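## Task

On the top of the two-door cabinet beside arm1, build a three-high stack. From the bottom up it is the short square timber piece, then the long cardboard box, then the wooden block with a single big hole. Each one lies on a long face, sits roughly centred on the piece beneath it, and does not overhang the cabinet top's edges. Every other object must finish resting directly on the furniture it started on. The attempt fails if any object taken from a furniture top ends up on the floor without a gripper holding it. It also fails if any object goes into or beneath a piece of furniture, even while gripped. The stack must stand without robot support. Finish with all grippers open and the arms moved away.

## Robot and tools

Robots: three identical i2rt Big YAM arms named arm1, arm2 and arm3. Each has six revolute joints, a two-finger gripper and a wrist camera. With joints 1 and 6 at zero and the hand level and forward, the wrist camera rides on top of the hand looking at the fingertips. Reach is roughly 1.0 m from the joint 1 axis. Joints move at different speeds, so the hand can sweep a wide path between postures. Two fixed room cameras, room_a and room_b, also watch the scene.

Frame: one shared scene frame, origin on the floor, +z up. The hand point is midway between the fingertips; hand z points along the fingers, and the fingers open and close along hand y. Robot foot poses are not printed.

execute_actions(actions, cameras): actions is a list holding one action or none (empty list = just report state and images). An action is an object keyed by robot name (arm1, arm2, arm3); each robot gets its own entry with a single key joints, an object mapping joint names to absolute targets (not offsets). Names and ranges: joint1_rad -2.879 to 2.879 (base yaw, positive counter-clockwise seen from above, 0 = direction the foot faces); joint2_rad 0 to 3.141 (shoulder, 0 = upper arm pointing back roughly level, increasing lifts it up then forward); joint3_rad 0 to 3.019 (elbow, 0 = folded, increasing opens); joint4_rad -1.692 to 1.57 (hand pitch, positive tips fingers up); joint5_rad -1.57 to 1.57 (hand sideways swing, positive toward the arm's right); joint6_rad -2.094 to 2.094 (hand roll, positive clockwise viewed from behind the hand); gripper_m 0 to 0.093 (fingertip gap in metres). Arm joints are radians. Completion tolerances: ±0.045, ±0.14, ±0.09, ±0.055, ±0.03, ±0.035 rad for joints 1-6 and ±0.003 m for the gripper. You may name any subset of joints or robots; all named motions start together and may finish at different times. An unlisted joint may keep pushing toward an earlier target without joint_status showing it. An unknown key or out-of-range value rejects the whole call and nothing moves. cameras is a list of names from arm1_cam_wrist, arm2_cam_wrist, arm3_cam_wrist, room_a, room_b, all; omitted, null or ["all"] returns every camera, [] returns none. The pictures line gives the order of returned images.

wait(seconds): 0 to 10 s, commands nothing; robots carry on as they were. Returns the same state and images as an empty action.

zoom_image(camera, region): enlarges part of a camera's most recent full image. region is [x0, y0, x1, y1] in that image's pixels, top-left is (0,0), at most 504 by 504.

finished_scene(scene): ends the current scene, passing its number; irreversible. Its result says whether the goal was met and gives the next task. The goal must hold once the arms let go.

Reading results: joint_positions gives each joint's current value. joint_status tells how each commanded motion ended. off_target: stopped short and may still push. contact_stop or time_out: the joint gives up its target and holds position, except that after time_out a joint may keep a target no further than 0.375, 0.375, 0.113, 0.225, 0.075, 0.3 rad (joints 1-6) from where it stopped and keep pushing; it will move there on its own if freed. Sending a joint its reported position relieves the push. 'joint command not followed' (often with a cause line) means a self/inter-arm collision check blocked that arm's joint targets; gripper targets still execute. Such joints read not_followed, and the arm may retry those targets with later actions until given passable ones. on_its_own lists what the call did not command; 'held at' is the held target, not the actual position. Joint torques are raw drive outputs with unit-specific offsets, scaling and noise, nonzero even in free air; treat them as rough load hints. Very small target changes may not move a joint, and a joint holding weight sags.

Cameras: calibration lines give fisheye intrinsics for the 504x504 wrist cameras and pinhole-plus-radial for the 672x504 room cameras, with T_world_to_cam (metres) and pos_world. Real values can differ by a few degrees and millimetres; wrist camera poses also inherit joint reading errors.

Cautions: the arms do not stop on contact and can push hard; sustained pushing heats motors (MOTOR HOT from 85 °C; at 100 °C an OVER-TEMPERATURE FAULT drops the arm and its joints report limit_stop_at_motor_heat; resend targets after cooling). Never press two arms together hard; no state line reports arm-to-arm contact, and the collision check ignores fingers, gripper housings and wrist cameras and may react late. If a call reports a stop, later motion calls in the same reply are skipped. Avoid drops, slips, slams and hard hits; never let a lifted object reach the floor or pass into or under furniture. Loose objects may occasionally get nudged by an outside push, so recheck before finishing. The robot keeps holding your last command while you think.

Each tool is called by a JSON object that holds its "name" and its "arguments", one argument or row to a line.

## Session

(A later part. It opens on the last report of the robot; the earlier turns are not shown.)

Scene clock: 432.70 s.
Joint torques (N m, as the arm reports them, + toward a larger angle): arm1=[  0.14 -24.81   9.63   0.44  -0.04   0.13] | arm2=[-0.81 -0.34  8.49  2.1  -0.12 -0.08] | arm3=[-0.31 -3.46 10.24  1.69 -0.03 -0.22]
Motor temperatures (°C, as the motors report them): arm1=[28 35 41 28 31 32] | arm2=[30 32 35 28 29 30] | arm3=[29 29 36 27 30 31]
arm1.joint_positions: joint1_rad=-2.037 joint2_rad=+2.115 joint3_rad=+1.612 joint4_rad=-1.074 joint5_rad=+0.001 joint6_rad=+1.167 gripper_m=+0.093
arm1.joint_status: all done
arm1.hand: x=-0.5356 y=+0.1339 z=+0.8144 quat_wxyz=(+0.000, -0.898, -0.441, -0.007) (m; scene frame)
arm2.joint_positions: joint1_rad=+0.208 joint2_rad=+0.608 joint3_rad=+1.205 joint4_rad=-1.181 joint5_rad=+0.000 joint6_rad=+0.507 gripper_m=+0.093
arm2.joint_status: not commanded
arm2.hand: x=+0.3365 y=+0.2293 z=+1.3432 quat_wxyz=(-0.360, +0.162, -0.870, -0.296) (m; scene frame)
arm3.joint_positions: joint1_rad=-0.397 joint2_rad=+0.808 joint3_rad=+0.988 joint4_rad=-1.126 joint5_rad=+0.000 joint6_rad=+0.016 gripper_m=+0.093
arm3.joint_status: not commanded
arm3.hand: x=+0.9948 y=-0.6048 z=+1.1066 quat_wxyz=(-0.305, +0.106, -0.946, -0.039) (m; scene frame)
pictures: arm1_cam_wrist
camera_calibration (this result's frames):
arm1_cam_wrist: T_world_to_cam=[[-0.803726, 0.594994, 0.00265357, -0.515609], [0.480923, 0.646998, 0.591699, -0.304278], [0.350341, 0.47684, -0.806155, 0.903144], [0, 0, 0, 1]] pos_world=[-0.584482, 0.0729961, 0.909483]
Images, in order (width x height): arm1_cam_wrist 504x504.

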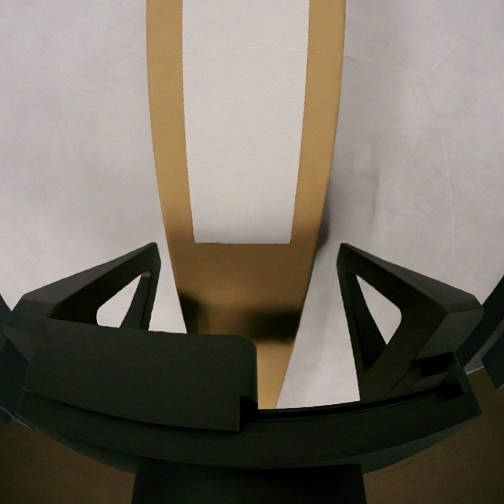

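{"name": "execute_actions", "arguments": {
  "actions": [
    {"arm1": {"joints": {"gripper_m": 0.03}}}
  ],
  "cameras": []
}}

{"name": "execute_actions", "arguments": {
  "actions": [
    {"arm1": {"joints": {"joint2_rad": 1.89, "joint4_rad": -1.30}}}
  ],
  "cameras": []
}}

Scene clock: 435.80 s.
Joint torques (N m, as the arm reports them, + toward a larger angle): arm1=[  0.16 -24.9    9.73   0.43  -0.04   0.12] | arm2=[-0.12  0.05  8.44  2.2  -0.11 -0.11] | arm3=[ 0.01 -3.72 10.24  1.64  0.   -0.23]
Motor temperatures (°C, as the motors report them): arm1=[28 35 41 28 31 32] | arm2=[30 32 35 28 29 30] | arm3=[29 29 36 27 30 31]
arm1.joint_positions: joint1_rad=-2.037 joint2_rad=+2.115 joint3_rad=+1.612 joint4_rad=-1.073 joint5_rad=+0.001 joint6_rad=+1.167 gripper_m=+0.049
arm1.joint_status: gripper_m off_target (ended at +0.049, target +0.030)
arm1.hand: x=-0.5355 y=+0.1338 z=+0.8144 quat_wxyz=(-0.001, -0.898, -0.441, -0.007) (m; scene frame)
arm2.joint_positions: joint1_rad=+0.208 joint2_rad=+0.608 joint3_rad=+1.205 joint4_rad=-1.181 joint5_rad=+0.000 joint6_rad=+0.507 gripper_m=+0.093
arm2.joint_status: not commanded
arm2.hand: x=+0.3365 y=+0.2293 z=+1.3432 quat_wxyz=(-0.360, +0.162, -0.870, -0.296) (m; scene frame)
arm3.joint_positions: joint1_rad=-0.397 joint2_rad=+0.808 joint3_rad=+0.988 joint4_rad=-1.126 joint5_rad=+0.000 joint6_rad=+0.016 gripper_m=+0.093
arm3.joint_status: not commanded
arm3.hand: x=+0.9948 y=-0.6048 z=+1.1066 quat_wxyz=(-0.305, +0.106, -0.946, -0.039) (m; scene frame)
pictures: none
No camera images: the call's "cameras" was empty. Leave "cameras" out to get every camera's image.

Scene clock: 437.13 s.
Joint torques (N m, as the arm reports them, + toward a larger angle): arm1=[  0.12 -21.89  10.64  -0.26  -0.04   0.12] | arm2=[-0.14 -0.34  8.46  2.09 -0.11 -0.1 ] | arm3=[ 0.39 -3.24 10.35  1.55  0.   -0.2 ]
Motor temperatures (°C, as the motors report them): arm1=[28 35 41 28 31 32] | arm2=[30 32 35 28 29 30] | arm3=[29 29 36 27 30 31]
arm1.joint_positions: joint1_rad=-2.037 joint2_rad=+1.895 joint3_rad=+1.611 joint4_rad=-1.293 joint5_rad=+0.001 joint6_rad=+1.167 gripper_m=+0.049
arm1.joint_status: all done
arm1.hand: x=-0.5557 y=+0.1662 z=+0.9394 quat_wxyz=(+0.000, -0.898, -0.441, -0.007) (m; scene frame)
arm2.joint_positions: joint1_rad=+0.208 joint2_rad=+0.608 joint3_rad=+1.205 joint4_rad=-1.181 joint5_rad=+0.000 joint6_rad=+0.507 gripper_m=+0.093
arm2.joint_status: not commanded
arm2.hand: x=+0.3365 y=+0.2293 z=+1.3432 quat_wxyz=(-0.360, +0.162, -0.870, -0.296) (m; scene frame)
arm3.joint_positions: joint1_rad=-0.397 joint2_rad=+0.808 joint3_rad=+0.988 joint4_rad=-1.126 joint5_rad=+0.000 joint6_rad=+0.016 gripper_m=+0.093
arm3.joint_status: not commanded
arm3.hand: x=+0.9948 y=-0.6048 z=+1.1066 quat_wxyz=(-0.305, +0.106, -0.946, -0.039) (m; scene frame)
pictures: none
No camera images: the call's "cameras" was empty. Leave "cameras" out to get every camera's image.

{"name": "execute_actions", "arguments": {
  "actions": [
    {"arm1": {"joints": {"joint1_rad": 1.35, "joint6_rad": 1.045}}}
  ],
  "cameras": ["arm1_cam_wrist", "room_a", "room_b"]
}}

Scene clock: 445.87 s.
Joint torques (N m, as the arm reports them, + toward a larger angle): arm1=[ -0.45 -22.26  10.48  -0.25   0.06  -0.11] | arm2=[-0.6  -0.23  8.51  2.02 -0.12 -0.1 ] | arm3=[ 0.15 -3.27 10.18  1.57 -0.03 -0.2 ]
Motor temperatures (°C, as the motors report them): arm1=[28 35 40 28 31 32] | arm2=[30 32 35 28 29 30] | arm3=[29 29 36 27 30 31]
arm1.joint_positions: joint1_rad=+1.358 joint2_rad=+1.898 joint3_rad=+1.611 joint4_rad=-1.293 joint5_rad=-0.002 joint6_rad=+1.056 gripper_m=+0.049
arm1.joint_status: all done
arm1.hand: x=-1.2289 y=+1.0793 z=+0.9278 quat_wxyz=(-0.006, +0.596, -0.803, +0.009) (m; scene frame)
arm2.joint_positions: joint1_rad=+0.208 joint2_rad=+0.608 joint3_rad=+1.205 joint4_rad=-1.181 joint5_rad=+0.000 joint6_rad=+0.507 gripper_m=+0.093
arm2.joint_status: not commanded
arm2.hand: x=+0.3365 y=+0.2293 z=+1.3432 quat_wxyz=(-0.360, +0.162, -0.870, -0.296) (m; scene frame)
arm3.joint_positions: joint1_rad=-0.397 joint2_rad=+0.808 joint3_rad=+0.988 joint4_rad=-1.126 joint5_rad=+0.000 joint6_rad=+0.016 gripper_m=+0.093
arm3.joint_status: not commanded
arm3.hand: x=+0.9948 y=-0.6048 z=+1.1066 quat_wxyz=(-0.305, +0.106, -0.946, -0.039) (m; scene frame)
pictures: arm1_cam_wrist, room_a, room_b
camera_calibration (this result's frames):
arm1_cam_wrist: T_world_to_cam=[[0.962614, -0.269009, 0.0317684, 1.44055], [-0.23659, -0.777851, 0.582214, 0.0152933], [-0.13191, -0.567963, -0.812415, 1.32753], [0, 0, 0, 1]] pos_world=[-1.20796, 1.15341, 1.02384]
Images, in order (width x height): arm1_cam_wrist 504x504, room_a 672x504, room_b 672x504.

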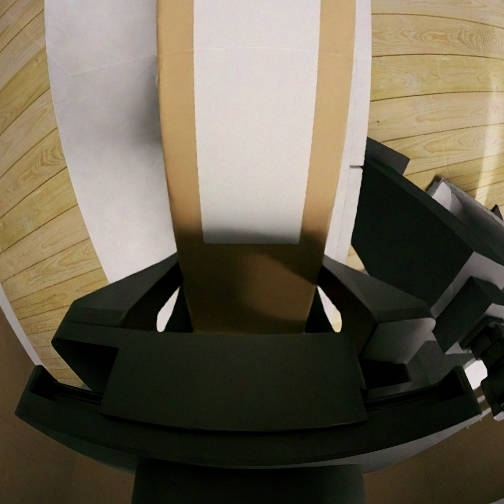

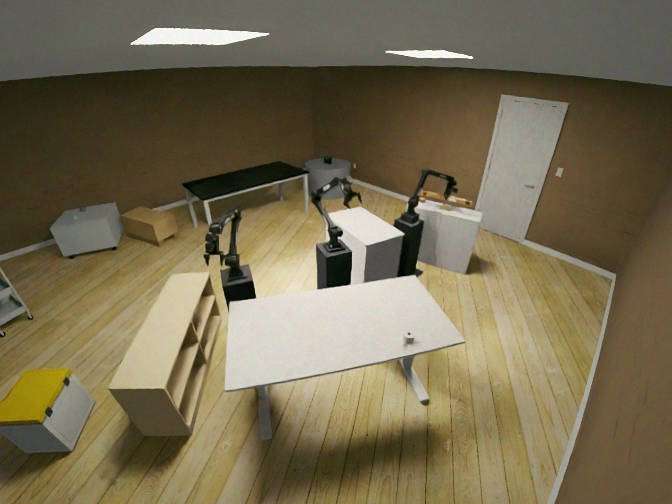

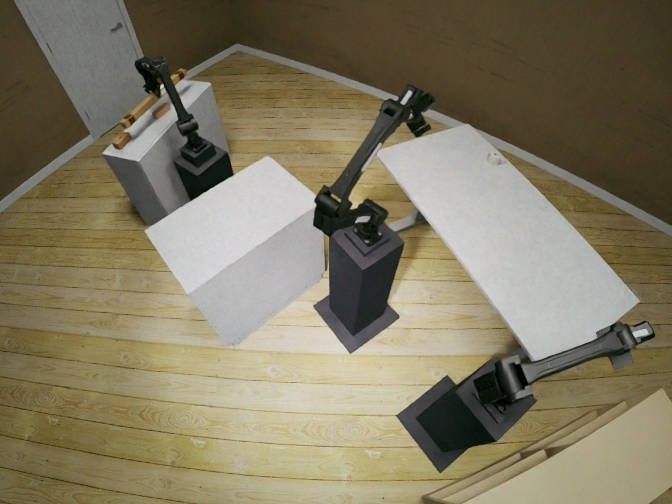

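{"name": "execute_actions", "arguments": {
  "actions": [
    {"arm1": {"joints": {"joint2_rad": 2.01, "joint3_rad": 1.59, "joint4_rad": -1.12}}}
  ],
  "cameras": ["arm1_cam_wrist", "room_a", "room_b"]
}}

{"name": "zoom_image", "arguments": {
  "camera": "room_b",
  "region": [95, 50, 235, 170]
}}

{"name": "zoom_image", "arguments": {
  "camera": "room_a",
  "region": [390, 160, 500, 240]
}}

Scene clock: 466.23 s.
Joint torques (N m, as the arm reports them, + toward a larger angle): arm1=[ -0.61 -23.5    9.32   0.35   0.02  -0.1 ] | arm2=[-0.18 -0.33  8.58  2.09 -0.1  -0.1 ] | arm3=[-0.04 -3.2  10.17  1.62 -0.06 -0.21]
Motor temperatures (°C, as the motors report them): arm1=[28 36 40 28 31 32] | arm2=[30 31 35 28 29 30] | arm3=[29 29 36 27 30 31]
arm1.joint_positions: joint1_rad=+1.357 joint2_rad=+2.023 joint3_rad=+1.580 joint4_rad=-1.127 joint5_rad=-0.001 joint6_rad=+1.054 gripper_m=+0.049
arm1.joint_status: all done
arm1.hand: x=-1.2420 y=+1.0958 z=+0.8463 quat_wxyz=(-0.006, +0.596, -0.803, +0.004) (m; scene frame)
arm2.joint_positions: joint1_rad=+0.208 joint2_rad=+0.608 joint3_rad=+1.205 joint4_rad=-1.181 joint5_rad=+0.000 joint6_rad=+0.507 gripper_m=+0.093
arm2.joint_status: not commanded
arm2.hand: x=+0.3365 y=+0.2293 z=+1.3432 quat_wxyz=(-0.360, +0.162, -0.870, -0.296) (m; scene frame)
arm3.joint_positions: joint1_rad=-0.397 joint2_rad=+0.808 joint3_rad=+0.988 joint4_rad=-1.126 joint5_rad=+0.000 joint6_rad=+0.016 gripper_m=+0.093
arm3.joint_status: not commanded
arm3.hand: x=+0.9948 y=-0.6048 z=+1.1066 quat_wxyz=(-0.305, +0.106, -0.946, -0.039) (m; scene frame)
pictures: arm1_cam_wrist, room_a, room_b
camera_calibration (this result's frames):
arm1_cam_wrist: T_world_to_cam=[[0.962827, -0.269096, 0.0234968, 1.46753], [-0.23283, -0.78266, 0.577264, 0.0865446], [-0.13695, -0.561276, -0.816219, 1.25859], [0, 0, 0, 1]] pos_world=[-1.22046, 1.16906, 0.942841]
Images, in order (width x height): arm1_cam_wrist 504x504, room_a 672x504, room_b 672x504.

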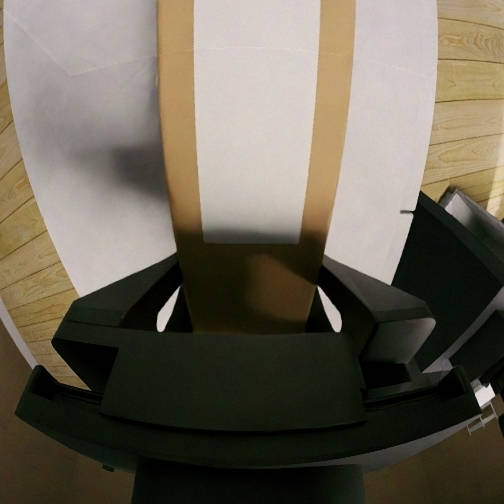

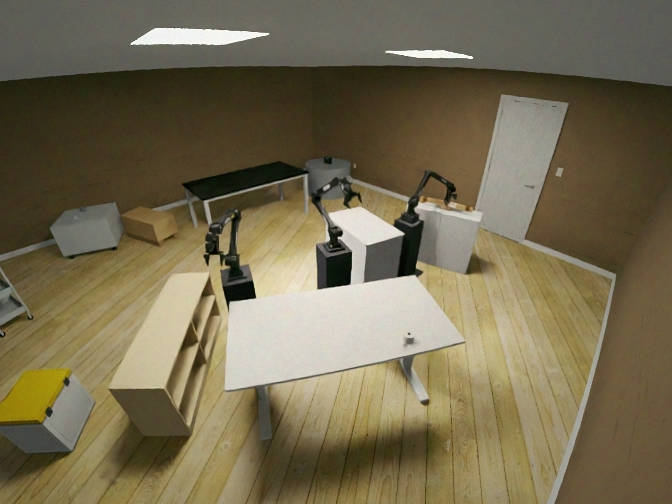

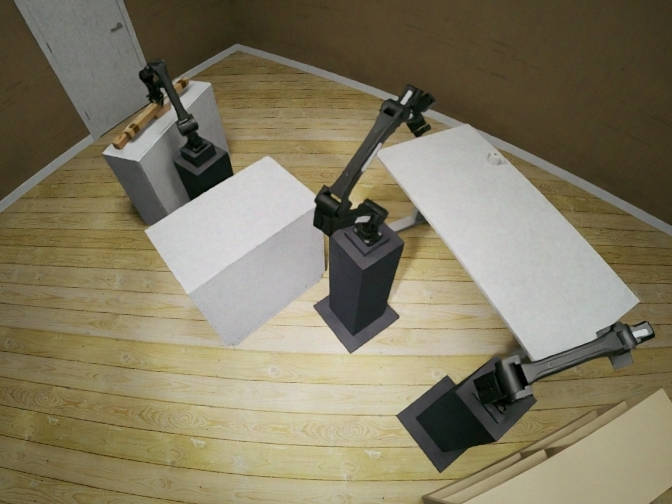

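Region (95, 50, 235, 170) of room_b's 672x504 image, scaled by 3.600, with more detail than that image has; it fills the top 432 rows of this view, and the rest is white.

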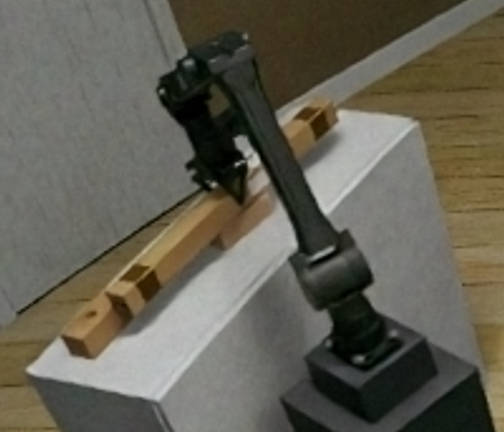

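Region (390, 160, 500, 240) of room_a's 672x504 image, scaled by 4.582, with more detail than that image has; it fills the top 367 rows of this view, and the rest is white.

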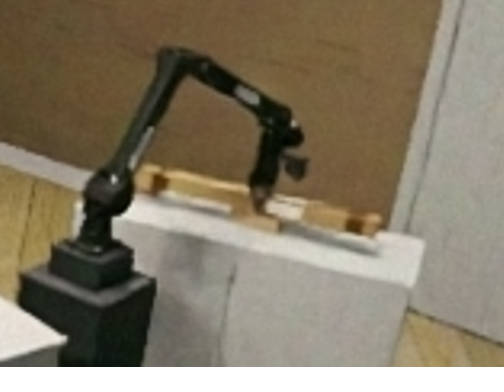

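{"name": "execute_actions", "arguments": {
  "actions": [
    {"arm1": {"joints": {"joint2_rad": 2.05, "joint4_rad": -1.105}}}
  ],
  "cameras": ["room_a", "room_b"]
}}

{"name": "zoom_image", "arguments": {
  "camera": "room_b",
  "region": [95, 50, 235, 170]
}}

{"name": "zoom_image", "arguments": {
  "camera": "room_a",
  "region": [390, 160, 500, 240]
}}

Scene clock: 474.33 s.
Joint torques (N m, as the arm reports them, + toward a larger angle): arm1=[  0.05 -20.91   9.29   0.44   0.16  -0.1 ] | arm2=[-0.12 -0.17  8.57  2.12 -0.12 -0.08] | arm3=[-0.2  -3.26 10.24  1.58 -0.01 -0.24]
Motor temperatures (°C, as the motors report them): arm1=[28 36 40 28 31 32] | arm2=[30 31 35 28 29 30] | arm3=[29 29 37 27 30 31]
arm1.joint_positions: joint1_rad=+1.356 joint2_rad=+2.031 joint3_rad=+1.580 joint4_rad=-1.114 joint5_rad=-0.004 joint6_rad=+1.054 gripper_m=+0.049
arm1.joint_status: all done
arm1.hand: x=-1.2436 y=+1.0974 z=+0.8415 quat_wxyz=(-0.004, +0.596, -0.803, +0.002) (m; scene frame)
arm2.joint_positions: joint1_rad=+0.208 joint2_rad=+0.608 joint3_rad=+1.205 joint4_rad=-1.181 joint5_rad=+0.000 joint6_rad=+0.507 gripper_m=+0.093
arm2.joint_status: not commanded
arm2.hand: x=+0.3365 y=+0.2293 z=+1.3432 quat_wxyz=(-0.360, +0.162, -0.870, -0.296) (m; scene frame)
arm3.joint_positions: joint1_rad=-0.397 joint2_rad=+0.808 joint3_rad=+0.988 joint4_rad=-1.126 joint5_rad=+0.000 joint6_rad=+0.016 gripper_m=+0.093
arm3.joint_status: not commanded
arm3.hand: x=+0.9948 y=-0.6048 z=+1.1066 quat_wxyz=(-0.305, +0.106, -0.946, -0.039) (m; scene frame)
pictures: room_a, room_b
Images, in order (width x height): room_a 672x504, room_b 672x504.

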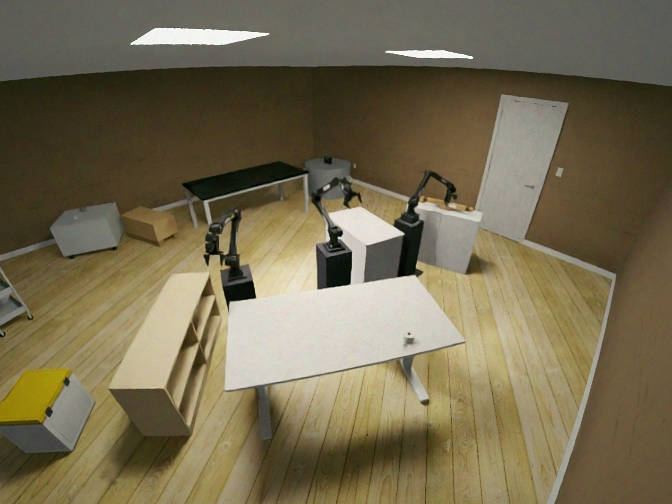

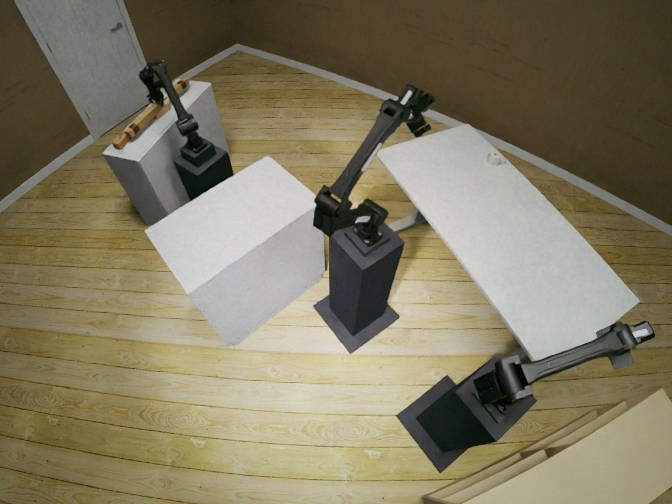

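Region (95, 50, 235, 170) of room_b's 672x504 image, scaled by 3.600, with more detail than that image has; it fills the top 432 rows of this view, and the rest is white.

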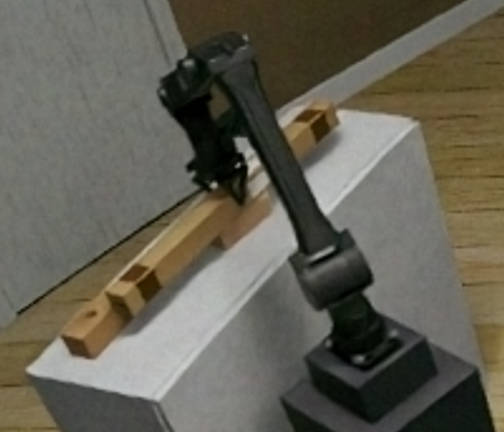

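Region (390, 160, 500, 240) of room_a's 672x504 image, scaled by 4.582, with more detail than that image has; it fills the top 367 rows of this view, and the rest is white.

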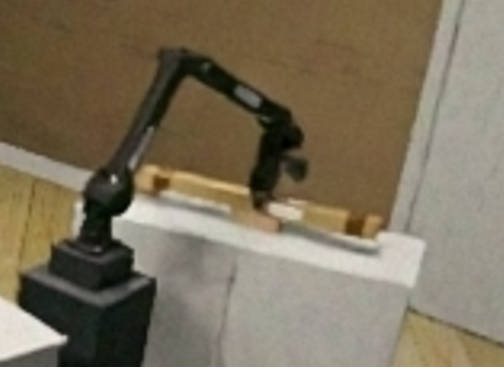

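{"name": "zoom_image", "arguments": {
  "camera": "room_b",
  "region": [105, 105, 175, 160]
}}

Region (105, 105, 175, 160) of room_b's 672x504 image, scaled by 7.200, with more detail than that image has; it fills the top 396 rows of this view, and the rest is white.

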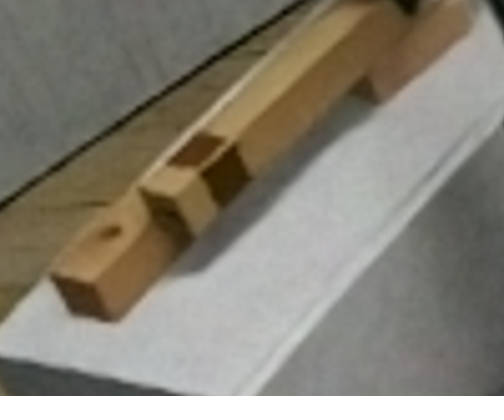

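{"name": "execute_actions", "arguments": {
  "actions": [
    {"arm1": {"joints": {"joint2_rad": 1.995, "joint4_rad": -1.14, "joint6_rad": 0.955}}}
  ],
  "cameras": []
}}

{"name": "execute_actions", "arguments": {
  "actions": [
    {"arm1": {"joints": {"joint2_rad": 2.04, "joint4_rad": -1.10}}}
  ],
  "cameras": ["room_a", "room_b"]
}}

{"name": "zoom_image", "arguments": {
  "camera": "room_b",
  "region": [95, 50, 235, 170]
}}

{"name": "zoom_image", "arguments": {
  "camera": "room_a",
  "region": [390, 160, 500, 240]
}}

Scene clock: 483.70 s.
Joint torques (N m, as the arm reports them, + toward a larger angle): arm1=[ -0.44 -24.31   9.31  -0.26   0.07  -0.14] | arm2=[-0.48 -0.31  8.61  2.06 -0.12 -0.09] | arm3=[ 0.03 -3.13 10.3   1.64 -0.04 -0.24]
Motor temperatures (°C, as the motors report them): arm1=[28 36 39 28 31 32] | arm2=[30 31 35 28 29 30] | arm3=[29 28 37 27 30 31]
arm1.joint_positions: joint1_rad=+1.356 joint2_rad=+2.018 joint3_rad=+1.580 joint4_rad=-1.132 joint5_rad=-0.002 joint6_rad=+0.969 gripper_m=+0.049
arm1.joint_status: all done
arm1.hand: x=-1.2413 y=+1.0953 z=+0.8490 quat_wxyz=(-0.006, +0.630, -0.777, +0.005) (m; scene frame)
arm2.joint_positions: joint1_rad=+0.208 joint2_rad=+0.608 joint3_rad=+1.205 joint4_rad=-1.181 joint5_rad=+0.000 joint6_rad=+0.507 gripper_m=+0.093
arm2.joint_status: not commanded
arm2.hand: x=+0.3365 y=+0.2293 z=+1.3432 quat_wxyz=(-0.360, +0.162, -0.870, -0.296) (m; scene frame)
arm3.joint_positions: joint1_rad=-0.397 joint2_rad=+0.808 joint3_rad=+0.988 joint4_rad=-1.126 joint5_rad=+0.000 joint6_rad=+0.016 gripper_m=+0.093
arm3.joint_status: not commanded
arm3.hand: x=+0.9948 y=-0.6048 z=+1.1066 quat_wxyz=(-0.305, +0.106, -0.946, -0.039) (m; scene frame)
pictures: none
No camera images: the call's "cameras" was empty. Leave "cameras" out to get every camera's image.

Scene clock: 484.47 s.
Joint torques (N m, as the arm reports them, + toward a larger angle): arm1=[ -0.36 -21.81   9.26   0.49   0.1   -0.13] | arm2=[-0.07 -0.13  8.58  2.   -0.15 -0.07] | arm3=[ 0.14 -2.92 10.34  1.65 -0.01 -0.25]
Motor temperatures (°C, as the motors report them): arm1=[28 36 39 28 31 32] | arm2=[30 31 35 28 29 30] | arm3=[29 28 37 27 30 31]
arm1.joint_positions: joint1_rad=+1.356 joint2_rad=+2.030 joint3_rad=+1.580 joint4_rad=-1.109 joint5_rad=-0.003 joint6_rad=+0.967 gripper_m=+0.049
arm1.joint_status: all done
arm1.hand: x=-1.2443 y=+1.0987 z=+0.8422 quat_wxyz=(-0.005, +0.631, -0.776, -0.001) (m; scene frame)
arm2.joint_positions: joint1_rad=+0.208 joint2_rad=+0.608 joint3_rad=+1.205 joint4_rad=-1.181 joint5_rad=+0.000 joint6_rad=+0.507 gripper_m=+0.093
arm2.joint_status: not commanded
arm2.hand: x=+0.3365 y=+0.2293 z=+1.3432 quat_wxyz=(-0.360, +0.162, -0.870, -0.296) (m; scene frame)
arm3.joint_positions: joint1_rad=-0.397 joint2_rad=+0.808 joint3_rad=+0.988 joint4_rad=-1.126 joint5_rad=+0.000 joint6_rad=+0.016 gripper_m=+0.093
arm3.joint_status: not commanded
arm3.hand: x=+0.9948 y=-0.6048 z=+1.1066 quat_wxyz=(-0.305, +0.106, -0.946, -0.039) (m; scene frame)
pictures: room_a, room_b
Images, in order (width x height): room_a 672x504, room_b 672x504.

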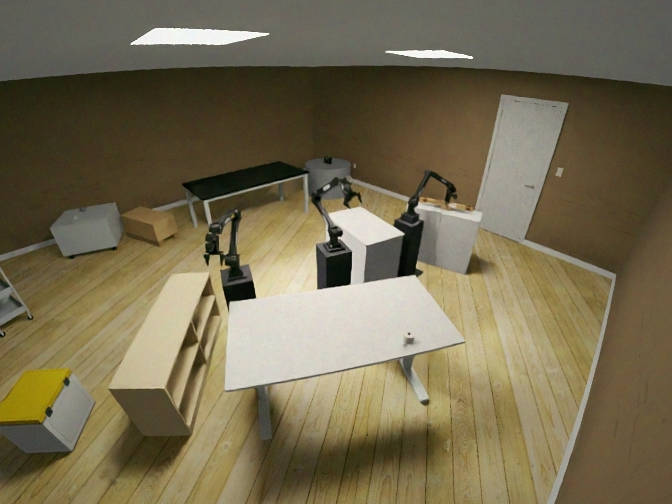

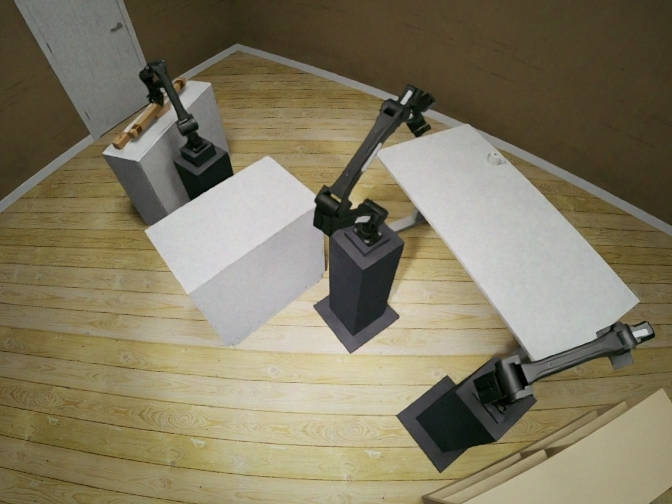

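Region (95, 50, 235, 170) of room_b's 672x504 image, scaled by 3.600, with more detail than that image has; it fills the top 432 rows of this view, and the rest is white.

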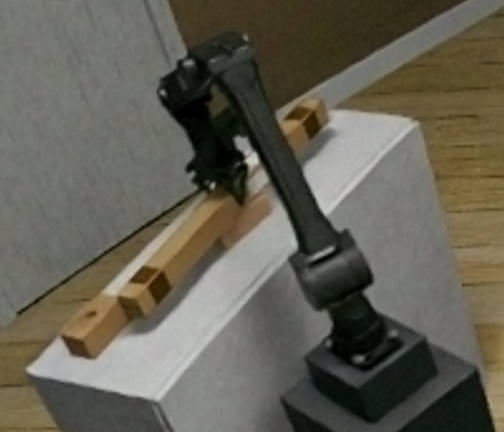

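Region (390, 160, 500, 240) of room_a's 672x504 image, scaled by 4.582, with more detail than that image has; it fills the top 367 rows of this view, and the rest is white.

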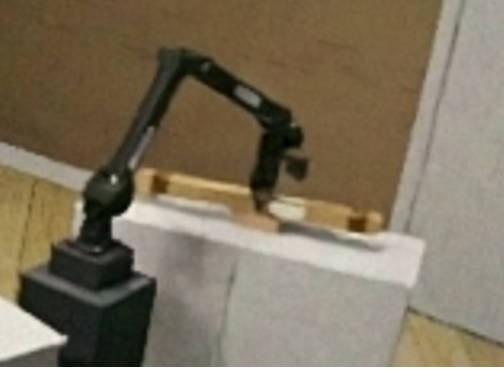

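{"name": "execute_actions", "arguments": {
  "actions": [
    {"arm1": {"joints": {"joint2_rad": 2.055}}}
  ],
  "cameras": ["arm1_cam_wrist"]
}}

Scene clock: 487.20 s.
Joint torques (N m, as the arm reports them, + toward a larger angle): arm1=[ -0.3  -20.73   9.32   0.45   0.1   -0.13] | arm2=[-0.17 -0.19  8.52  2.02 -0.13 -0.09] | arm3=[ 0.19 -3.67 10.36  1.5   0.   -0.23]
Motor temperatures (°C, as the motors report them): arm1=[28 36 39 28 31 32] | arm2=[30 31 35 28 29 30] | arm3=[29 28 37 27 30 31]
arm1.joint_positions: joint1_rad=+1.356 joint2_rad=+2.030 joint3_rad=+1.580 joint4_rad=-1.109 joint5_rad=-0.003 joint6_rad=+0.967 gripper_m=+0.049
arm1.joint_status: all done
arm1.hand: x=-1.2443 y=+1.0987 z=+0.8422 quat_wxyz=(-0.005, +0.631, -0.776, -0.001) (m; scene frame)
arm2.joint_positions: joint1_rad=+0.208 joint2_rad=+0.608 joint3_rad=+1.205 joint4_rad=-1.181 joint5_rad=+0.000 joint6_rad=+0.507 gripper_m=+0.093
arm2.joint_status: not commanded
arm2.hand: x=+0.3365 y=+0.2293 z=+1.3432 quat_wxyz=(-0.360, +0.162, -0.870, -0.296) (m; scene frame)
arm3.joint_positions: joint1_rad=-0.397 joint2_rad=+0.808 joint3_rad=+0.988 joint4_rad=-1.126 joint5_rad=+0.000 joint6_rad=+0.016 gripper_m=+0.093
arm3.joint_status: not commanded
arm3.hand: x=+0.9948 y=-0.6048 z=+1.1066 quat_wxyz=(-0.305, +0.106, -0.946, -0.039) (m; scene frame)
pictures: arm1_cam_wrist
camera_calibration (this result's frames):
arm1_cam_wrist: T_world_to_cam=[[0.982614, -0.185164, 0.0135776, 1.41141], [-0.159217, -0.802789, 0.574612, 0.206653], [-0.0954973, -0.566784, -0.818313, 1.31591], [0, 0, 0, 1]] pos_world=[-1.2283, 1.17308, 0.938917]
Images, in order (width x height): arm1_cam_wrist 504x504.

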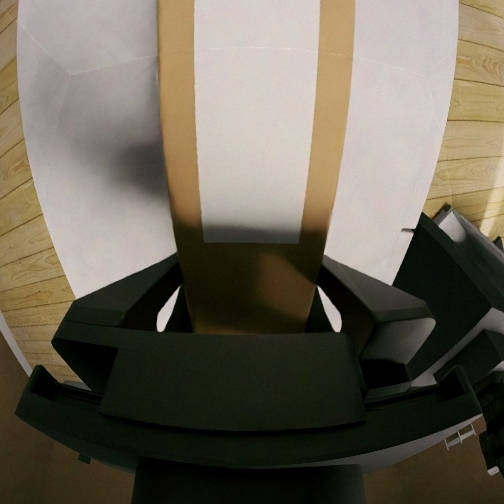

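{"name": "execute_actions", "arguments": {
  "actions": [
    {"arm1": {"joints": {"joint2_rad": 2.025, "gripper_m": 0.093}}}
  ],
  "cameras": []
}}

{"name": "execute_actions", "arguments": {
  "actions": [
    {"arm1": {"joints": {"joint2_rad": 1.80, "joint4_rad": -1.34}}}
  ],
  "cameras": ["arm1_cam_wrist", "room_a", "room_b"]
}}

{"name": "zoom_image", "arguments": {
  "camera": "room_b",
  "region": [95, 50, 235, 170]
}}

{"name": "zoom_image", "arguments": {
  "camera": "room_a",
  "region": [390, 160, 500, 240]
}}

Scene clock: 491.90 s.
Joint torques (N m, as the arm reports them, + toward a larger angle): arm1=[ -0.35 -23.14   9.35   0.43   0.07  -0.12] | arm2=[-0.57  0.06  8.49  1.99 -0.12 -0.08] | arm3=[ 0.18 -3.36 10.26  1.7   0.03 -0.23]
Motor temperatures (°C, as the motors report them): arm1=[28 36 39 28 31 32] | arm2=[30 31 35 28 29 30] | arm3=[29 28 37 27 30 31]
arm1.joint_positions: joint1_rad=+1.356 joint2_rad=+2.030 joint3_rad=+1.580 joint4_rad=-1.108 joint5_rad=-0.002 joint6_rad=+0.967 gripper_m=+0.093
arm1.joint_status: all done
arm1.hand: x=-1.2443 y=+1.0989 z=+0.8422 quat_wxyz=(-0.005, +0.631, -0.776, -0.001) (m; scene frame)
arm2.joint_positions: joint1_rad=+0.208 joint2_rad=+0.608 joint3_rad=+1.205 joint4_rad=-1.181 joint5_rad=+0.000 joint6_rad=+0.507 gripper_m=+0.093
arm2.joint_status: not commanded
arm2.hand: x=+0.3365 y=+0.2293 z=+1.3432 quat_wxyz=(-0.360, +0.162, -0.870, -0.296) (m; scene frame)
arm3.joint_positions: joint1_rad=-0.397 joint2_rad=+0.808 joint3_rad=+0.988 joint4_rad=-1.126 joint5_rad=+0.000 joint6_rad=+0.016 gripper_m=+0.093
arm3.joint_status: not commanded
arm3.hand: x=+0.9948 y=-0.6048 z=+1.1066 quat_wxyz=(-0.305, +0.106, -0.946, -0.039) (m; scene frame)
pictures: none
No camera images: the call's "cameras" was empty. Leave "cameras" out to get every camera's image.

Scene clock: 493.23 s.
Joint torques (N m, as the arm reports them, + toward a larger angle): arm1=[ -0.33 -20.49  10.37  -0.22   0.05  -0.12] | arm2=[ 0.18 -0.13  8.52  2.04 -0.1  -0.06] | arm3=[ 0.58 -2.69 10.28  1.55 -0.04 -0.27]
Motor temperatures (°C, as the motors report them): arm1=[28 36 39 28 31 32] | arm2=[30 31 35 28 29 30] | arm3=[29 28 37 27 30 31]
arm1.joint_positions: joint1_rad=+1.356 joint2_rad=+1.801 joint3_rad=+1.575 joint4_rad=-1.333 joint5_rad=-0.002 joint6_rad=+0.967 gripper_m=+0.093
arm1.joint_status: all done
arm1.hand: x=-1.2132 y=+1.0641 z=+0.9670 quat_wxyz=(-0.005, +0.631, -0.776, -0.001) (m; scene frame)
arm2.joint_positions: joint1_rad=+0.208 joint2_rad=+0.608 joint3_rad=+1.205 joint4_rad=-1.181 joint5_rad=+0.000 joint6_rad=+0.507 gripper_m=+0.093
arm2.joint_status: not commanded
arm2.hand: x=+0.3365 y=+0.2293 z=+1.3432 quat_wxyz=(-0.360, +0.162, -0.870, -0.296) (m; scene frame)
arm3.joint_positions: joint1_rad=-0.397 joint2_rad=+0.808 joint3_rad=+0.988 joint4_rad=-1.126 joint5_rad=+0.000 joint6_rad=+0.016 gripper_m=+0.093
arm3.joint_status: not commanded
arm3.hand: x=+0.9948 y=-0.6048 z=+1.1066 quat_wxyz=(-0.305, +0.106, -0.946, -0.039) (m; scene frame)
pictures: arm1_cam_wrist, room_a, room_b
camera_calibration (this result's frames):
arm1_cam_wrist: T_world_to_cam=[[0.982593, -0.185181, 0.0147784, 1.37157], [-0.160009, -0.803233, 0.573771, 0.112464], [-0.0943812, -0.566148, -0.818882, 1.40264], [0, 0, 0, 1]] pos_world=[-1.19732, 1.13843, 1.0638]
Images, in order (width x height): arm1_cam_wrist 504x504, room_a 672x504, room_b 672x504.

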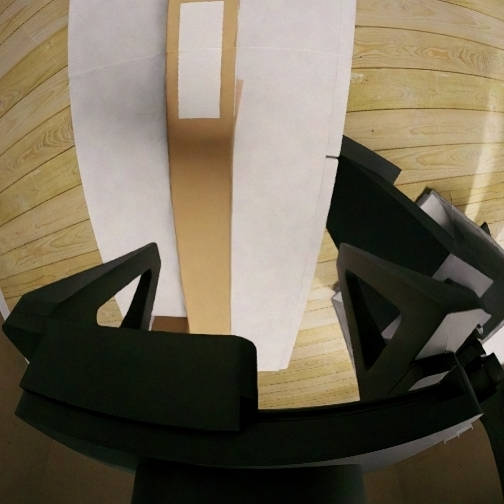

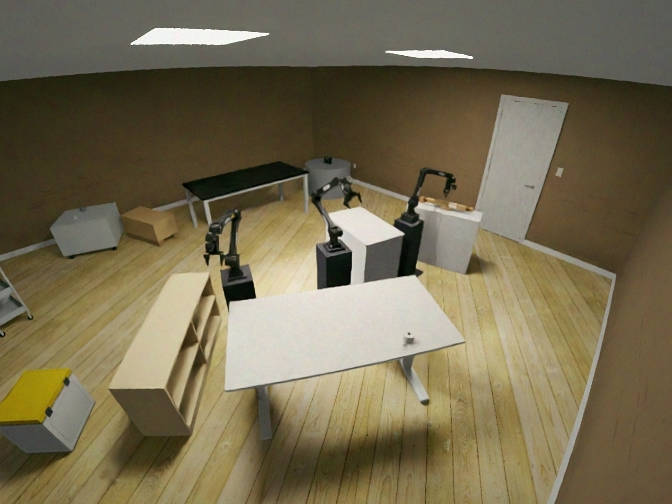

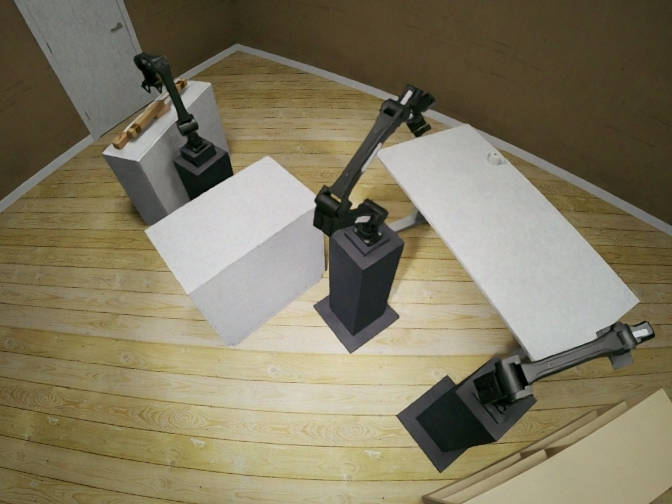

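Region (95, 50, 235, 170) of room_b's 672x504 image, scaled by 3.600, with more detail than that image has; it fills the top 432 rows of this view, and the rest is white.

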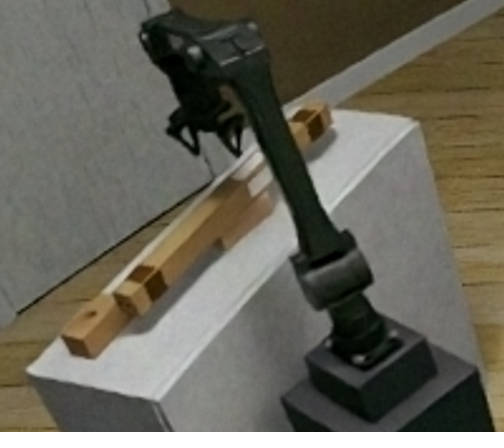

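Region (390, 160, 500, 240) of room_a's 672x504 image, scaled by 4.582, with more detail than that image has; it fills the top 367 rows of this view, and the rest is white.

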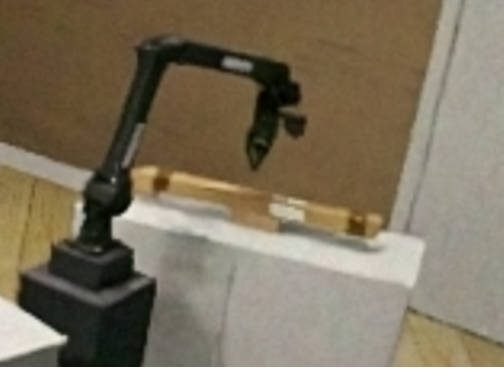

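{"name": "execute_actions", "arguments": {
  "actions": [
    {"arm1": {"joints": {"joint1_rad": 1.972, "joint2_rad": 1.95, "joint3_rad": 1.68, "joint4_rad": -1.25, "joint6_rad": 1.635}}}
  ],
  "cameras": ["arm1_cam_wrist"]
}}

Scene clock: 500.63 s.
Joint torques (N m, as the arm reports them, + toward a larger angle): arm1=[  1.03 -24.36  11.32   0.1    0.03   0.12] | arm2=[-0.21 -0.07  8.46  2.06 -0.13 -0.1 ] | arm3=[-0.03 -3.39 10.2   1.75 -0.04 -0.22]
Motor temperatures (°C, as the motors report them): arm1=[28 36 40 28 31 32] | arm2=[30 31 35 28 29 30] | arm3=[29 28 37 27 30 31]
arm1.joint_positions: joint1_rad=+1.964 joint2_rad=+1.970 joint3_rad=+1.652 joint4_rad=-1.252 joint5_rad=-0.001 joint6_rad=+1.621 gripper_m=+0.093
arm1.joint_status: all done
arm1.hand: x=-1.4155 y=+0.7857 z=+0.8988 quat_wxyz=(-0.006, +0.613, -0.790, +0.005) (m; scene frame)
arm2.joint_positions: joint1_rad=+0.208 joint2_rad=+0.608 joint3_rad=+1.205 joint4_rad=-1.181 joint5_rad=+0.000 joint6_rad=+0.507 gripper_m=+0.093
arm2.joint_status: not commanded
arm2.hand: x=+0.3365 y=+0.2293 z=+1.3432 quat_wxyz=(-0.360, +0.162, -0.870, -0.296) (m; scene frame)
arm3.joint_positions: joint1_rad=-0.397 joint2_rad=+0.808 joint3_rad=+0.988 joint4_rad=-1.126 joint5_rad=+0.000 joint6_rad=+0.016 gripper_m=+0.093
arm3.joint_status: not commanded
arm3.hand: x=+0.9948 y=-0.6048 z=+1.1066 quat_wxyz=(-0.305, +0.106, -0.946, -0.039) (m; scene frame)
pictures: arm1_cam_wrist
camera_calibration (this result's frames):
arm1_cam_wrist: T_world_to_cam=[[0.972881, -0.229936, 0.0251409, 1.53189], [-0.201766, -0.790455, 0.578335, -0.177636], [-0.113107, -0.567723, -0.815412, 1.1417], [0, 0, 0, 1]] pos_world=[-1.39706, 0.859994, 0.995176]
Images, in order (width x height): arm1_cam_wrist 504x504.

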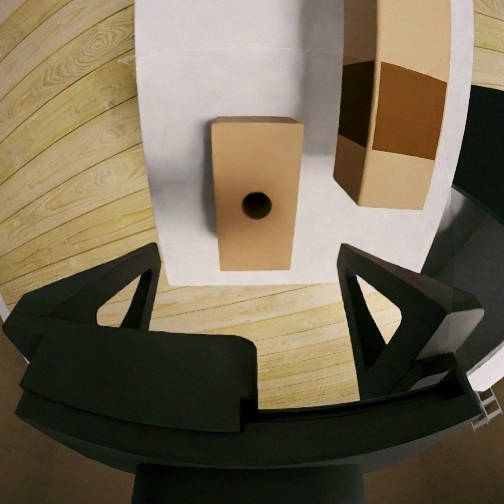

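{"name": "execute_actions", "arguments": {
  "actions": []
}}

Scene clock: 510.77 s.
Joint torques (N m, as the arm reports them, + toward a larger angle): arm1=[  1.06 -24.32  11.32   0.1    0.03   0.13] | arm2=[-0.47 -0.04  8.49  2.02 -0.11 -0.08] | arm3=[-0.12 -3.17 10.26  1.56 -0.02 -0.22]
Motor temperatures (°C, as the motors report them): arm1=[28 36 40 28 31 32] | arm2=[30 31 35 28 29 30] | arm3=[29 28 37 27 30 31]
arm1.joint_positions: joint1_rad=+1.964 joint2_rad=+1.970 joint3_rad=+1.652 joint4_rad=-1.252 joint5_rad=-0.001 joint6_rad=+1.621 gripper_m=+0.093
arm1.joint_status: all done
arm1.hand: x=-1.4155 y=+0.7857 z=+0.8988 quat_wxyz=(-0.006, +0.612, -0.791, +0.005) (m; scene frame)
arm2.joint_positions: joint1_rad=+0.208 joint2_rad=+0.608 joint3_rad=+1.205 joint4_rad=-1.181 joint5_rad=+0.000 joint6_rad=+0.507 gripper_m=+0.093
arm2.joint_status: not commanded
arm2.hand: x=+0.3365 y=+0.2293 z=+1.3432 quat_wxyz=(-0.360, +0.162, -0.870, -0.296) (m; scene frame)
arm3.joint_positions: joint1_rad=-0.397 joint2_rad=+0.808 joint3_rad=+0.988 joint4_rad=-1.126 joint5_rad=+0.000 joint6_rad=+0.016 gripper_m=+0.093
arm3.joint_status: not commanded
arm3.hand: x=+0.9948 y=-0.6048 z=+1.1066 quat_wxyz=(-0.305, +0.106, -0.946, -0.039) (m; scene frame)
pictures: arm1_cam_wrist, arm2_cam_wrist, arm3_cam_wrist, room_a, room_b
camera_calibration (this result's frames):
arm1_cam_wrist: T_world_to_cam=[[0.972793, -0.230307, 0.0251394, 1.53206], [-0.202067, -0.790382, 0.57833, -0.178116], [-0.113324, -0.567675, -0.815416, 1.14136], [0, 0, 0, 1]] pos_world=[-1.39703, 0.859986, 0.995176]
arm2_cam_wrist: T_world_to_cam=[[0.503174, -0.767506, -0.397179, 0.542522], [-0.863446, -0.427494, -0.267787, 0.757078], [0.0357372, 0.477686, -0.877804, 1.18257], [0, 0, 0, 1]] pos_world=[0.338452, 0.175138, 1.45628]
arm3_cam_wrist: T_world_to_cam=[[0.228616, -0.973509, -0.00376776, -0.811449], [-0.973511, -0.228626, 0.00251363, 0.828658], [-0.00330845, 0.0030933, -0.99999, 1.238], [0, 0, 0, 1]] pos_world=[0.996314, -0.60433, 1.23285]
Images, in order (width x height): arm1_cam_wrist 504x504, arm2_cam_wrist 504x504, arm3_cam_wrist 504x504, room_a 672x504, room_b 672x504.

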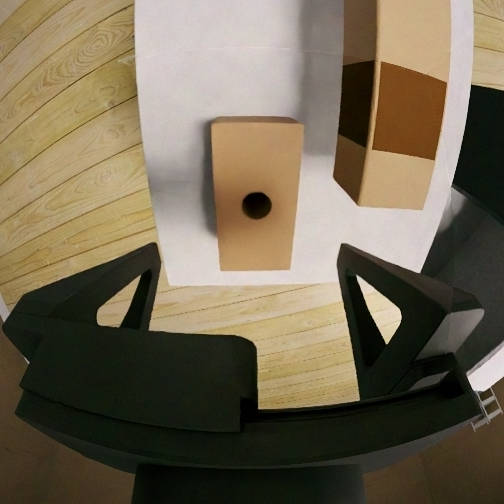

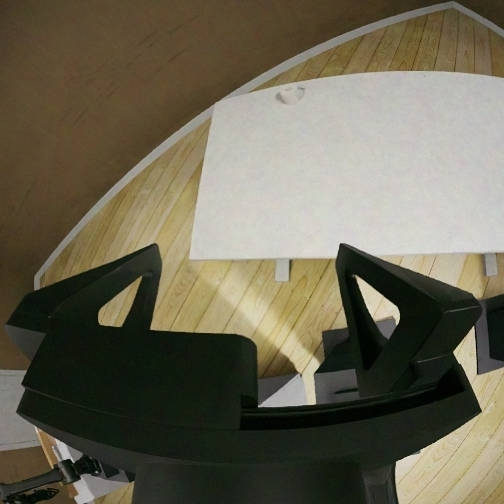

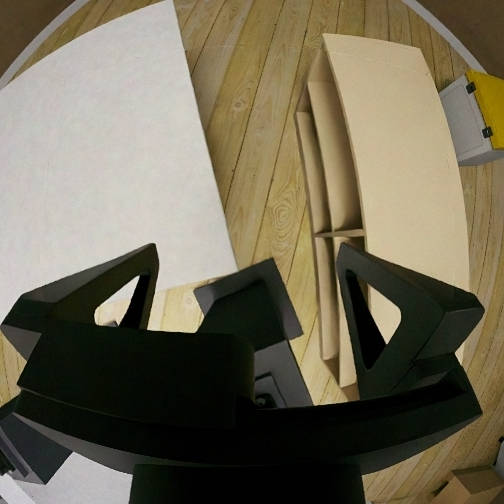

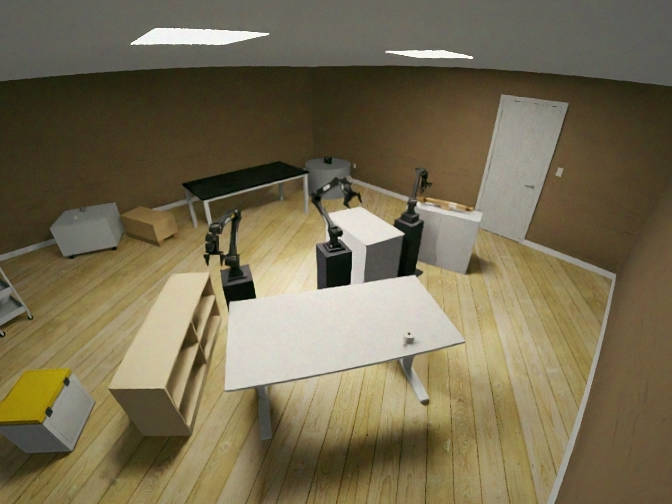

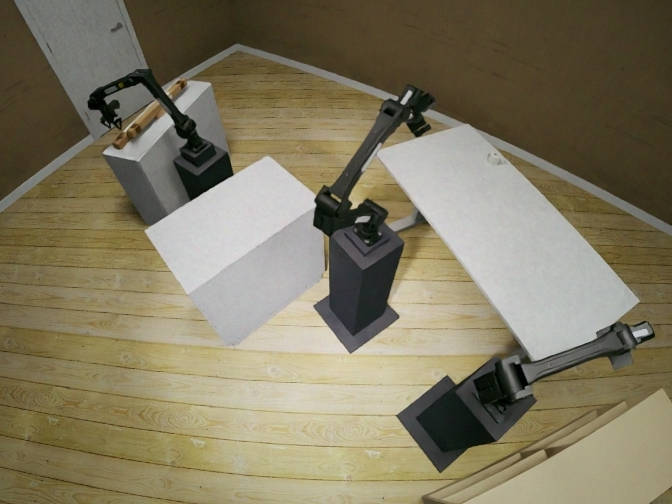

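{"name": "execute_actions", "arguments": {
  "actions": [
    {"arm1":{"joints":{"joint1_rad":2.005,"joint2_rad":2.05,"joint3_rad":1.55,"joint4_rad":-1.04,"joint6_rad":1.672,"gripper_m":0.085}}}
  ],
  "cameras": ["arm1_cam_wrist","room_b"]
}}

Scene clock: 526.27 s.
Joint torques (N m, as the arm reports them, + toward a larger angle): arm1=[  0.48 -24.54   9.17   0.33   0.03   0.12] | arm2=[-0.09  0.1   8.47  1.98 -0.11 -0.09] | arm3=[-0.21 -2.99 10.25  1.68  0.   -0.18]
Motor temperatures (°C, as the motors report them): arm1=[28 37 41 28 31 32] | arm2=[30 31 35 28 29 30] | arm3=[29 28 37 27 30 31]
arm1.joint_positions: joint1_rad=+2.005 joint2_rad=+2.067 joint3_rad=+1.536 joint4_rad=-1.048 joint5_rad=-0.001 joint6_rad=+1.658 gripper_m=+0.085
arm1.joint_status: all done
arm1.hand: x=-1.4132 y=+0.7609 z=+0.8029 quat_wxyz=(-0.009, +0.614, -0.789, +0.008) (m; scene frame)
arm2.joint_positions: joint1_rad=+0.208 joint2_rad=+0.608 joint3_rad=+1.205 joint4_rad=-1.181 joint5_rad=+0.000 joint6_rad=+0.507 gripper_m=+0.093
arm2.joint_status: not commanded
arm2.hand: x=+0.3365 y=+0.2293 z=+1.3432 quat_wxyz=(-0.360, +0.162, -0.870, -0.296) (m; scene frame)
arm3.joint_positions: joint1_rad=-0.397 joint2_rad=+0.808 joint3_rad=+0.988 joint4_rad=-1.126 joint5_rad=+0.000 joint6_rad=+0.016 gripper_m=+0.093
arm3.joint_status: not commanded
arm3.hand: x=+0.9948 y=-0.6048 z=+1.1066 quat_wxyz=(-0.305, +0.106, -0.946, -0.039) (m; scene frame)
pictures: arm1_cam_wrist, room_b
camera_calibration (this result's frames):
arm1_cam_wrist: T_world_to_cam=[[0.973401, -0.226582, 0.033939, 1.51744], [-0.204102, -0.790287, 0.577745, -0.144326], [-0.104085, -0.569305, -0.815511, 1.06375], [0, 0, 0, 1]] pos_world=[-1.39582, 0.835365, 0.899383]
Images, in order (width x height): arm1_cam_wrist 504x504, room_b 672x504.

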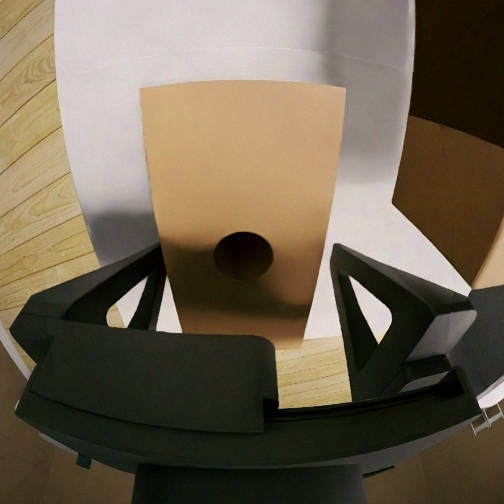

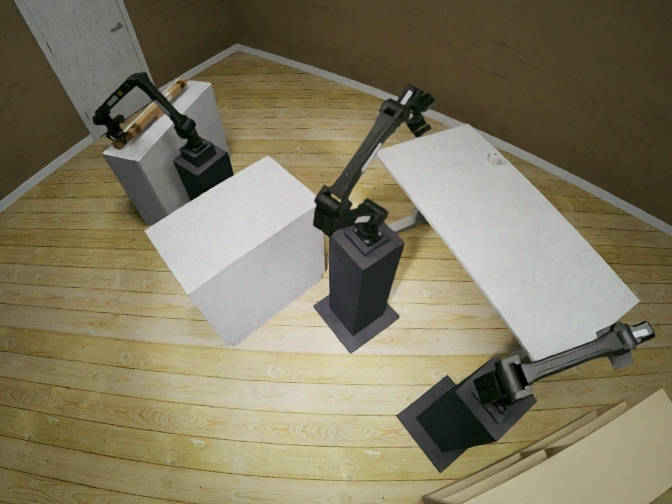

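{"name": "execute_actions", "arguments": {
  "actions": [
    {"arm1":{"joints":{"gripper_m":0.04}}}
  ],
  "cameras": ["arm1_cam_wrist"]
}}

Scene clock: 528.10 s.
Joint torques (N m, as the arm reports them, + toward a larger angle): arm1=[  0.35 -24.33   9.18   0.24   0.02   0.12] | arm2=[-0.38 -0.27  8.5   1.91 -0.13 -0.09] | arm3=[-0.04 -3.18 10.3   1.8  -0.01 -0.22]
Motor temperatures (°C, as the motors report them): arm1=[28 37 41 28 31 32] | arm2=[30 31 35 28 29 30] | arm3=[29 28 37 27 30 31]
arm1.joint_positions: joint1_rad=+2.005 joint2_rad=+2.067 joint3_rad=+1.536 joint4_rad=-1.046 joint5_rad=+0.000 joint6_rad=+1.660 gripper_m=+0.060
arm1.joint_status: gripper_m off_target (ended at +0.060, target +0.040)
arm1.hand: x=-1.4138 y=+0.7611 z=+0.8031 quat_wxyz=(-0.009, +0.613, -0.790, +0.007) (m; scene frame)
arm2.joint_positions: joint1_rad=+0.208 joint2_rad=+0.608 joint3_rad=+1.205 joint4_rad=-1.181 joint5_rad=+0.000 joint6_rad=+0.507 gripper_m=+0.093
arm2.joint_status: not commanded
arm2.hand: x=+0.3365 y=+0.2293 z=+1.3432 quat_wxyz=(-0.360, +0.162, -0.870, -0.296) (m; scene frame)
arm3.joint_positions: joint1_rad=-0.397 joint2_rad=+0.808 joint3_rad=+0.988 joint4_rad=-1.126 joint5_rad=+0.000 joint6_rad=+0.016 gripper_m=+0.093
arm3.joint_status: not commanded
arm3.hand: x=+0.9948 y=-0.6048 z=+1.1066 quat_wxyz=(-0.305, +0.106, -0.946, -0.039) (m; scene frame)
pictures: arm1_cam_wrist
camera_calibration (this result's frames):
arm1_cam_wrist: T_world_to_cam=[[0.973142, -0.228076, 0.0312435, 1.521], [-0.203807, -0.790465, 0.577605, -0.14377], [-0.107041, -0.568459, -0.815718, 1.05929], [0, 0, 0, 1]] pos_world=[-1.39606, 0.835421, 0.899603]
Images, in order (width x height): arm1_cam_wrist 504x504.

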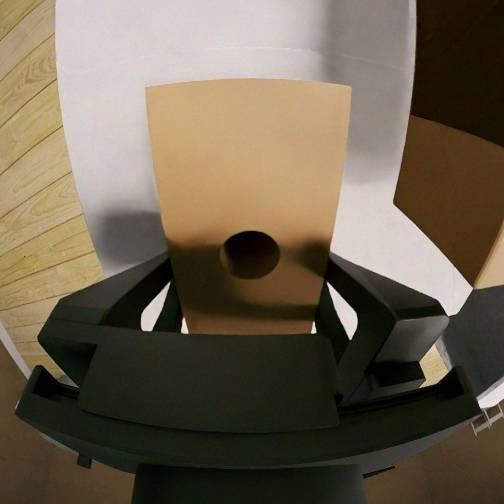

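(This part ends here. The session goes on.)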